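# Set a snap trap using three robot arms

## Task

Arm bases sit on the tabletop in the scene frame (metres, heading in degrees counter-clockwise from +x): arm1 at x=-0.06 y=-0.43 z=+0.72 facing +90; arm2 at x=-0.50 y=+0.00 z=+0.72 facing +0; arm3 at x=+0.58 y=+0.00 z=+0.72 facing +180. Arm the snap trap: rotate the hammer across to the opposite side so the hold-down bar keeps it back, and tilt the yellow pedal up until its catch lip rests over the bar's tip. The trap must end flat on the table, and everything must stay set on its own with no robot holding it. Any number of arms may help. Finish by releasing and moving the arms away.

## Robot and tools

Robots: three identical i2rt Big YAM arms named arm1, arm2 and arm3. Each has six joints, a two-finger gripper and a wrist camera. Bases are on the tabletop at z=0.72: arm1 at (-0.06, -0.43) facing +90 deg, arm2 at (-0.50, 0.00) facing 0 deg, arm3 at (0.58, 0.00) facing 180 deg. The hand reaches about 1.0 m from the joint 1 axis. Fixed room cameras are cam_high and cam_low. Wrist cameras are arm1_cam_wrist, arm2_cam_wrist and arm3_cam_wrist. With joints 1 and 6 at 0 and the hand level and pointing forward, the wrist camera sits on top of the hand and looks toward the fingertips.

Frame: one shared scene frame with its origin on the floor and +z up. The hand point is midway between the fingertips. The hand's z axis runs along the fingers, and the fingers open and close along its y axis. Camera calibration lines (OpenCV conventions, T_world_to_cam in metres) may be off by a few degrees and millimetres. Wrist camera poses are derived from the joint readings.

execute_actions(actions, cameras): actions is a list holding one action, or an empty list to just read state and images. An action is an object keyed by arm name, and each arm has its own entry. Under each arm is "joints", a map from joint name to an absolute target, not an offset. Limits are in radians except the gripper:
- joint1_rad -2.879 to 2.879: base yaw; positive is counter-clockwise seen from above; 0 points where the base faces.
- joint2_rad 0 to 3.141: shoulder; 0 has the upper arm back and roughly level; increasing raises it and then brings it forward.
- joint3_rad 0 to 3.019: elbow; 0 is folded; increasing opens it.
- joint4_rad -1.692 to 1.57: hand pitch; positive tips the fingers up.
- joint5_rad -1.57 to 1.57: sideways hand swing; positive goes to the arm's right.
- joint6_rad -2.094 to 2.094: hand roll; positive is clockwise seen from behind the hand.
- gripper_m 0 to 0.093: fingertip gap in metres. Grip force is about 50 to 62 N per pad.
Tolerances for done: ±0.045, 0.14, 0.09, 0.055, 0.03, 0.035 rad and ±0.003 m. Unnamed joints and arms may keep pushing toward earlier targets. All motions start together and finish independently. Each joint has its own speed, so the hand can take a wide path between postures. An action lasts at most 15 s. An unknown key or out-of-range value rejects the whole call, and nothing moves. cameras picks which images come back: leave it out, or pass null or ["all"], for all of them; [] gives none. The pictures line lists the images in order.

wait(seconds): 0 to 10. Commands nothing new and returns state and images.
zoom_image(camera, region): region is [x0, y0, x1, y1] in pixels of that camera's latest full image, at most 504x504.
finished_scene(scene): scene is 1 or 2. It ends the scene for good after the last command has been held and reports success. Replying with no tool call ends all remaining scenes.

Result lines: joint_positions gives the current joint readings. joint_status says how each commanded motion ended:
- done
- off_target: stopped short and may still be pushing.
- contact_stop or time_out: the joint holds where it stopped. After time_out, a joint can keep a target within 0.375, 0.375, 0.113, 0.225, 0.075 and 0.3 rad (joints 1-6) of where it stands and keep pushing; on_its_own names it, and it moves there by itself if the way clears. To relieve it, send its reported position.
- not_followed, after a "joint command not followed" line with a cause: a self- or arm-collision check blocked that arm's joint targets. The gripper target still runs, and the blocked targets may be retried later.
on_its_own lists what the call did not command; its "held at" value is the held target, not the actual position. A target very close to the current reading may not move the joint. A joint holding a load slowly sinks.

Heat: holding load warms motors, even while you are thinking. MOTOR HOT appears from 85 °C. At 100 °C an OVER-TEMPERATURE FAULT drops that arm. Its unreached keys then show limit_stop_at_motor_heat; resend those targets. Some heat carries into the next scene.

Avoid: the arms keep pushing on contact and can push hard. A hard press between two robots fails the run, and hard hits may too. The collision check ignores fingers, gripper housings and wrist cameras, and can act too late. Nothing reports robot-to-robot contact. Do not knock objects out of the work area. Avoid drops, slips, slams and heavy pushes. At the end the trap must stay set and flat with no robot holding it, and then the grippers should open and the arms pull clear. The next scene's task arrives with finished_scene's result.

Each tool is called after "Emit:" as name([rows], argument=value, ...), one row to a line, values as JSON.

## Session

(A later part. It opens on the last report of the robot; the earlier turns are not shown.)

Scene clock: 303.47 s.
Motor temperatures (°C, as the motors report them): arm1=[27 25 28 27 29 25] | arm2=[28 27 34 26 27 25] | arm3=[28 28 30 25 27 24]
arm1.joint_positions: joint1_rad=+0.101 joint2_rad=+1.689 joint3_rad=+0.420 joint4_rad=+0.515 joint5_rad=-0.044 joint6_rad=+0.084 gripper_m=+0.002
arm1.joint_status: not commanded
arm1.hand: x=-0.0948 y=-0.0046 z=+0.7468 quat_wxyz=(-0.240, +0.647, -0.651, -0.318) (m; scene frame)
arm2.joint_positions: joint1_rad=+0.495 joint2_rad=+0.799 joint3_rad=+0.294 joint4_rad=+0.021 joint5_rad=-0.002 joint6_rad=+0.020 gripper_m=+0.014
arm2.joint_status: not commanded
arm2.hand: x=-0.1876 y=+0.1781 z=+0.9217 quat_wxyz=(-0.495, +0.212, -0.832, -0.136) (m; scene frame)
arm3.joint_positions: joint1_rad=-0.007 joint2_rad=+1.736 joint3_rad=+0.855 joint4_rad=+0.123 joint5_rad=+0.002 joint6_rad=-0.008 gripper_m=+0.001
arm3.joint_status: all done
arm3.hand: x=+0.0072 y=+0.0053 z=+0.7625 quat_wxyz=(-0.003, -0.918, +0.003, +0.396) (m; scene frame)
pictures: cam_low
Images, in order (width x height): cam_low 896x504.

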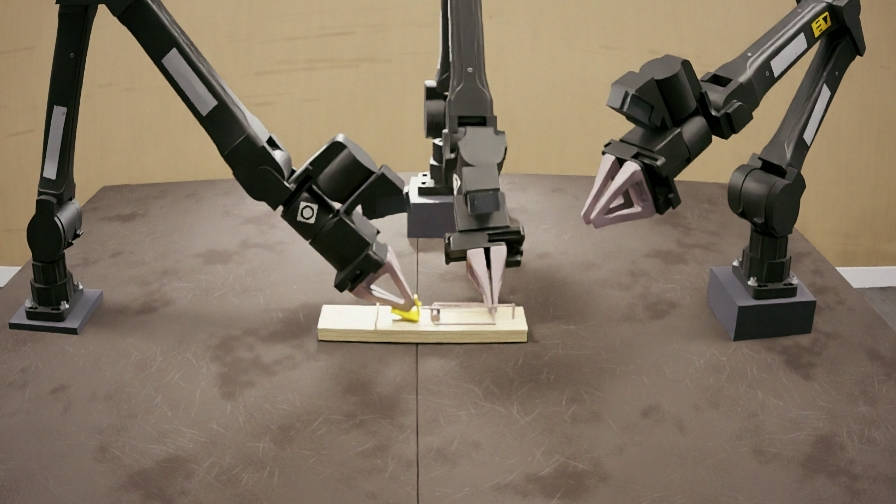

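Wedged low; raise a bit and advance.

Emit:
execute_actions([
  {"arm3":{"joints":{"joint2_rad":1.715,"joint3_rad":0.925}}},
], cameras=["cam_low"])

Emit:
zoom_image(camera="cam_low", region=[360,260,500,340])

Scene clock: 309.10 s.
Motor temperatures (°C, as the motors report them): arm1=[27 25 28 27 29 25] | arm2=[28 27 34 26 27 25] | arm3=[28 28 30 25 27 24]
arm1.joint_positions: joint1_rad=+0.101 joint2_rad=+1.689 joint3_rad=+0.420 joint4_rad=+0.515 joint5_rad=-0.044 joint6_rad=+0.083 gripper_m=+0.002
arm1.joint_status: not commanded
arm1.hand: x=-0.0948 y=-0.0046 z=+0.7468 quat_wxyz=(-0.240, +0.647, -0.650, -0.317) (m; scene frame)
arm2.joint_positions: joint1_rad=+0.495 joint2_rad=+0.799 joint3_rad=+0.294 joint4_rad=+0.021 joint5_rad=-0.002 joint6_rad=+0.020 gripper_m=+0.014
arm2.joint_status: not commanded
arm2.hand: x=-0.1876 y=+0.1781 z=+0.9217 quat_wxyz=(-0.495, +0.212, -0.832, -0.136) (m; scene frame)
arm3.joint_positions: joint1_rad=-0.007 joint2_rad=+1.734 joint3_rad=+0.860 joint4_rad=+0.117 joint5_rad=+0.002 joint6_rad=-0.008 gripper_m=+0.001
arm3.joint_status: all done
arm3.hand: x=+0.0058 y=+0.0053 z=+0.7646 quat_wxyz=(-0.003, -0.918, +0.003, +0.396) (m; scene frame)
pictures: cam_low
Images, in order (width x height): cam_low 896x504.

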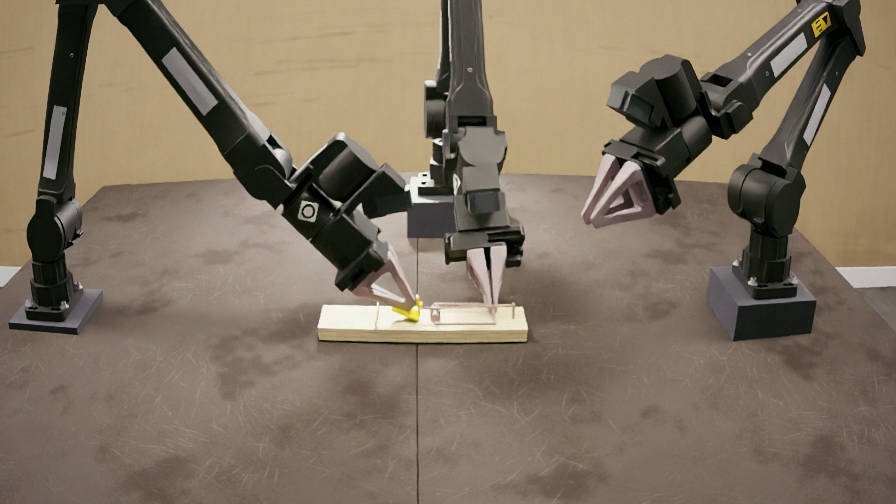

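Region (360, 260, 500, 340) of cam_low's 896x504 image, scaled by 3.600, with more detail than that image has; it fills the top 288 rows of this view, and the rest is white.

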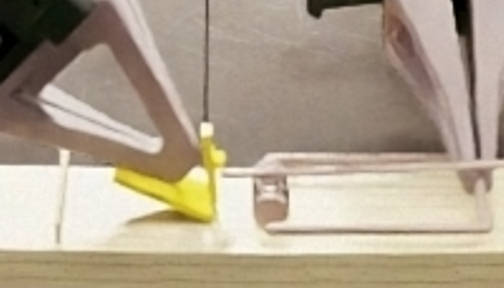

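Emit:
execute_actions([
  {"arm3":{"joints":{"joint2_rad":1.70,"joint3_rad":0.935}}},
], cameras=["cam_low"])

Emit:
zoom_image(camera="cam_low", region=[385,280,455,330])

Scene clock: 318.90 s.
Motor temperatures (°C, as the motors report them): arm1=[27 25 28 27 29 25] | arm2=[28 27 34 26 27 25] | arm3=[28 28 31 25 27 24]
arm1.joint_positions: joint1_rad=+0.101 joint2_rad=+1.689 joint3_rad=+0.420 joint4_rad=+0.515 joint5_rad=-0.045 joint6_rad=+0.078 gripper_m=+0.002
arm1.joint_status: not commanded
arm1.hand: x=-0.0951 y=-0.0046 z=+0.7468 quat_wxyz=(-0.241, +0.649, -0.648, -0.317) (m; scene frame)
arm2.joint_positions: joint1_rad=+0.495 joint2_rad=+0.799 joint3_rad=+0.294 joint4_rad=+0.021 joint5_rad=-0.002 joint6_rad=+0.020 gripper_m=+0.014
arm2.joint_status: not commanded
arm2.hand: x=-0.1876 y=+0.1781 z=+0.9217 quat_wxyz=(-0.495, +0.212, -0.832, -0.136) (m; scene frame)
arm3.joint_positions: joint1_rad=-0.007 joint2_rad=+1.722 joint3_rad=+0.867 joint4_rad=+0.114 joint5_rad=+0.002 joint6_rad=-0.008 gripper_m=+0.001
arm3.joint_status: all done
arm3.hand: x=+0.0017 y=+0.0055 z=+0.7740 quat_wxyz=(-0.003, -0.915, +0.003, +0.404) (m; scene frame)
pictures: cam_low
Images, in order (width x height): cam_low 896x504.

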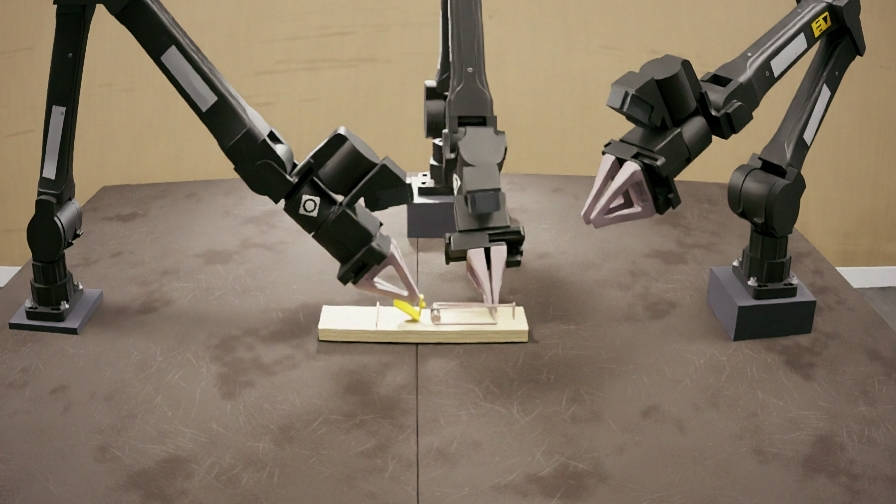

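Region (385, 280, 455, 330) of cam_low's 896x504 image, scaled by 7.200, with more detail than that image has; it fills the top 360 rows of this view, and the rest is white.

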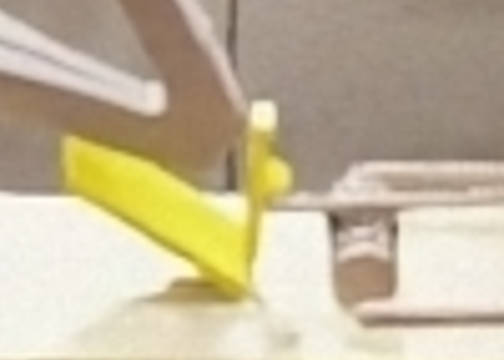

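Lip is over the tip. Ease the hammer.

Emit:
execute_actions([
  {"arm3":{"joints":{"joint2_rad":1.72,"joint3_rad":0.91}},"arm1":{"joints":{"joint2_rad":1.70,"joint4_rad":0.50}}},
], cameras=[])

Emit:
execute_actions([
  {"arm1":{"joints":{"joint2_rad":1.65,"joint3_rad":0.41,"joint4_rad":0.52}}},
], cameras=["cam_low"])

Emit:
zoom_image(camera="cam_low", region=[385,270,525,335])

Scene clock: 327.10 s.
Motor temperatures (°C, as the motors report them): arm1=[27 25 28 27 29 25] | arm2=[28 27 34 26 27 25] | arm3=[28 28 32 25 27 24]
arm1.joint_positions: joint1_rad=+0.101 joint2_rad=+1.665 joint3_rad=+0.411 joint4_rad=+0.522 joint5_rad=-0.047 joint6_rad=+0.075 gripper_m=+0.002
arm1.joint_status: all done
arm1.hand: x=-0.0952 y=-0.0045 z=+0.7552 quat_wxyz=(-0.248, +0.647, -0.644, -0.325) (m; scene frame)
arm2.joint_positions: joint1_rad=+0.495 joint2_rad=+0.799 joint3_rad=+0.294 joint4_rad=+0.021 joint5_rad=-0.002 joint6_rad=+0.020 gripper_m=+0.014
arm2.joint_status: not commanded
arm2.hand: x=-0.1876 y=+0.1781 z=+0.9217 quat_wxyz=(-0.495, +0.212, -0.832, -0.136) (m; scene frame)
arm3.joint_positions: joint1_rad=-0.007 joint2_rad=+1.722 joint3_rad=+0.867 joint4_rad=+0.114 joint5_rad=+0.002 joint6_rad=-0.008 gripper_m=+0.001
arm3.joint_status: all done
arm3.hand: x=+0.0017 y=+0.0054 z=+0.7740 quat_wxyz=(-0.003, -0.915, +0.003, +0.404) (m; scene frame)
pictures: none
No camera images: the call's "cameras" was empty. Leave "cameras" out to get every camera's image.

Scene clock: 327.63 s.
Motor temperatures (°C, as the motors report them): arm1=[27 25 28 27 29 25] | arm2=[28 27 34 26 27 25] | arm3=[28 28 32 25 27 24]
arm1.joint_positions: joint1_rad=+0.101 joint2_rad=+1.660 joint3_rad=+0.411 joint4_rad=+0.523 joint5_rad=-0.047 joint6_rad=+0.075 gripper_m=+0.002
arm1.joint_status: all done
arm1.hand: x=-0.0952 y=-0.0037 z=+0.7572 quat_wxyz=(-0.249, +0.646, -0.643, -0.327) (m; scene frame)
arm2.joint_positions: joint1_rad=+0.495 joint2_rad=+0.799 joint3_rad=+0.294 joint4_rad=+0.021 joint5_rad=-0.002 joint6_rad=+0.020 gripper_m=+0.014
arm2.joint_status: not commanded
arm2.hand: x=-0.1876 y=+0.1781 z=+0.9217 quat_wxyz=(-0.495, +0.212, -0.832, -0.136) (m; scene frame)
arm3.joint_positions: joint1_rad=-0.007 joint2_rad=+1.722 joint3_rad=+0.867 joint4_rad=+0.114 joint5_rad=+0.002 joint6_rad=-0.008 gripper_m=+0.001
arm3.joint_status: not commanded
arm3.hand: x=+0.0017 y=+0.0054 z=+0.7740 quat_wxyz=(-0.003, -0.915, +0.003, +0.404) (m; scene frame)
pictures: cam_low
Images, in order (width x height): cam_low 896x504.

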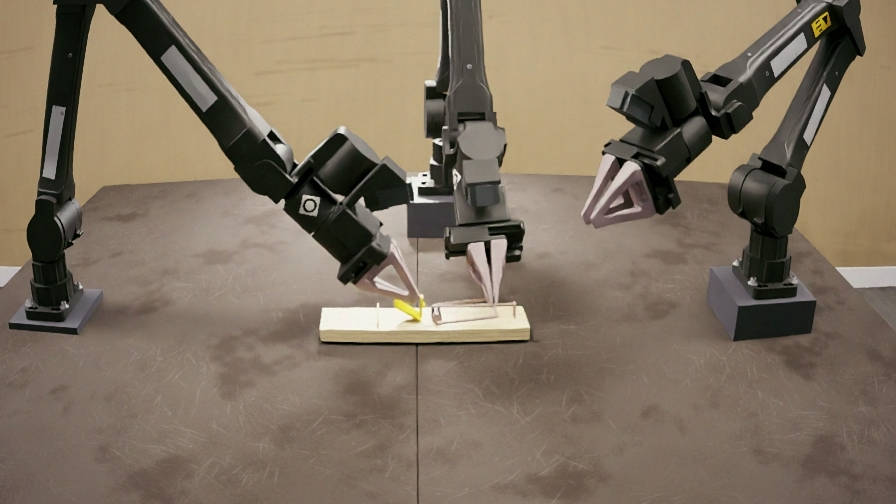

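Region (385, 270, 525, 335) of cam_low's 896x504 image, scaled by 3.600, with more detail than that image has; it fills the top 234 rows of this view, and the rest is white.

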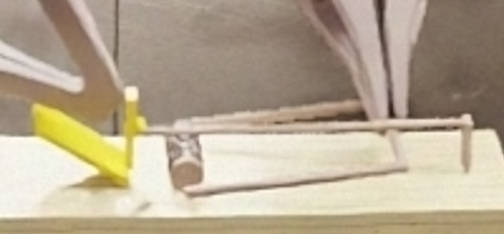

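Emit:
execute_actions([
  {"arm1":{"joints":{"gripper_m":0.012}}},
], cameras=[])

Emit:
execute_actions([
  {"arm1":{"joints":{"joint2_rad":1.55,"joint3_rad":0.37}},"arm3":{"joints":{"joint2_rad":1.64,"joint3_rad":0.84}}},
], cameras=[])

Emit:
execute_actions([
  {"arm1":{"joints":{"joint2_rad":1.0,"joint3_rad":0.3,"joint4_rad":0.1}},"arm3":{"joints":{"joint2_rad":1.1,"joint3_rad":0.55}}},
], cameras=["cam_low"])

Scene clock: 338.27 s.
Motor temperatures (°C, as the motors report them): arm1=[27 26 28 27 29 25] | arm2=[28 27 34 26 27 25] | arm3=[28 28 31 25 27 24]
arm1.joint_positions: joint1_rad=+0.101 joint2_rad=+1.660 joint3_rad=+0.411 joint4_rad=+0.523 joint5_rad=-0.042 joint6_rad=+0.069 gripper_m=+0.012
arm1.joint_status: all done
arm1.hand: x=-0.0945 y=-0.0036 z=+0.7571 quat_wxyz=(-0.252, +0.648, -0.642, -0.325) (m; scene frame)
arm2.joint_positions: joint1_rad=+0.495 joint2_rad=+0.799 joint3_rad=+0.294 joint4_rad=+0.021 joint5_rad=-0.002 joint6_rad=+0.020 gripper_m=+0.014
arm2.joint_status: not commanded
arm2.hand: x=-0.1876 y=+0.1781 z=+0.9217 quat_wxyz=(-0.495, +0.212, -0.832, -0.136) (m; scene frame)
arm3.joint_positions: joint1_rad=-0.007 joint2_rad=+1.722 joint3_rad=+0.867 joint4_rad=+0.114 joint5_rad=+0.002 joint6_rad=-0.008 gripper_m=+0.001
arm3.joint_status: not commanded
arm3.hand: x=+0.0017 y=+0.0054 z=+0.7740 quat_wxyz=(-0.003, -0.915, +0.003, +0.404) (m; scene frame)
pictures: none
No camera images: the call's "cameras" was empty. Leave "cameras" out to get every camera's image.

Scene clock: 339.10 s.
Motor temperatures (°C, as the motors report them): arm1=[27 26 28 27 29 25] | arm2=[28 27 34 26 27 25] | arm3=[28 28 31 25 27 24]
arm1.joint_positions: joint1_rad=+0.101 joint2_rad=+1.551 joint3_rad=+0.373 joint4_rad=+0.523 joint5_rad=-0.042 joint6_rad=+0.068 gripper_m=+0.012
arm1.joint_status: all done
arm1.hand: x=-0.0939 y=-0.0079 z=+0.7890 quat_wxyz=(-0.273, +0.638, -0.630, -0.349) (m; scene frame)
arm2.joint_positions: joint1_rad=+0.495 joint2_rad=+0.799 joint3_rad=+0.294 joint4_rad=+0.021 joint5_rad=-0.002 joint6_rad=+0.020 gripper_m=+0.014
arm2.joint_status: not commanded
arm2.hand: x=-0.1876 y=+0.1781 z=+0.9217 quat_wxyz=(-0.495, +0.212, -0.832, -0.136) (m; scene frame)
arm3.joint_positions: joint1_rad=-0.007 joint2_rad=+1.645 joint3_rad=+0.841 joint4_rad=+0.114 joint5_rad=+0.002 joint6_rad=-0.008 gripper_m=+0.001
arm3.joint_status: all done
arm3.hand: x=+0.0077 y=+0.0058 z=+0.8047 quat_wxyz=(-0.003, -0.904, +0.003, +0.427) (m; scene frame)
pictures: none
No camera images: the call's "cameras" was empty. Leave "cameras" out to get every camera's image.

Scene clock: 340.37 s.
Motor temperatures (°C, as the motors report them): arm1=[27 26 28 27 29 25] | arm2=[28 27 34 26 27 25] | arm3=[28 28 31 25 27 24]
arm1.joint_positions: joint1_rad=+0.101 joint2_rad=+1.002 joint3_rad=+0.300 joint4_rad=+0.110 joint5_rad=-0.042 joint6_rad=+0.068 gripper_m=+0.012
arm1.joint_status: all done
arm1.hand: x=-0.0894 y=-0.0605 z=+0.8835 quat_wxyz=(-0.292, +0.628, -0.620, -0.369) (m; scene frame)
arm2.joint_positions: joint1_rad=+0.495 joint2_rad=+0.799 joint3_rad=+0.294 joint4_rad=+0.021 joint5_rad=-0.002 joint6_rad=+0.020 gripper_m=+0.014
arm2.joint_status: not commanded
arm2.hand: x=-0.1876 y=+0.1781 z=+0.9217 quat_wxyz=(-0.495, +0.212, -0.832, -0.136) (m; scene frame)
arm3.joint_positions: joint1_rad=-0.007 joint2_rad=+1.095 joint3_rad=+0.549 joint4_rad=+0.114 joint5_rad=+0.002 joint6_rad=-0.008 gripper_m=+0.001
arm3.joint_status: all done
arm3.hand: x=+0.1216 y=+0.0069 z=+0.9299 quat_wxyz=(-0.001, -0.842, +0.004, +0.539) (m; scene frame)
pictures: cam_low
Images, in order (width x height): cam_low 896x504.

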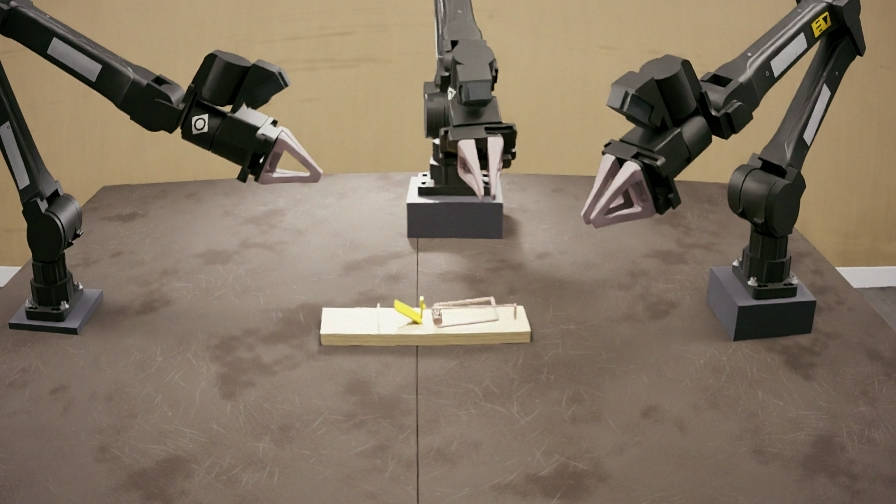

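Emit:
finished_scene(scene=2)

The scene is finished: the task was done.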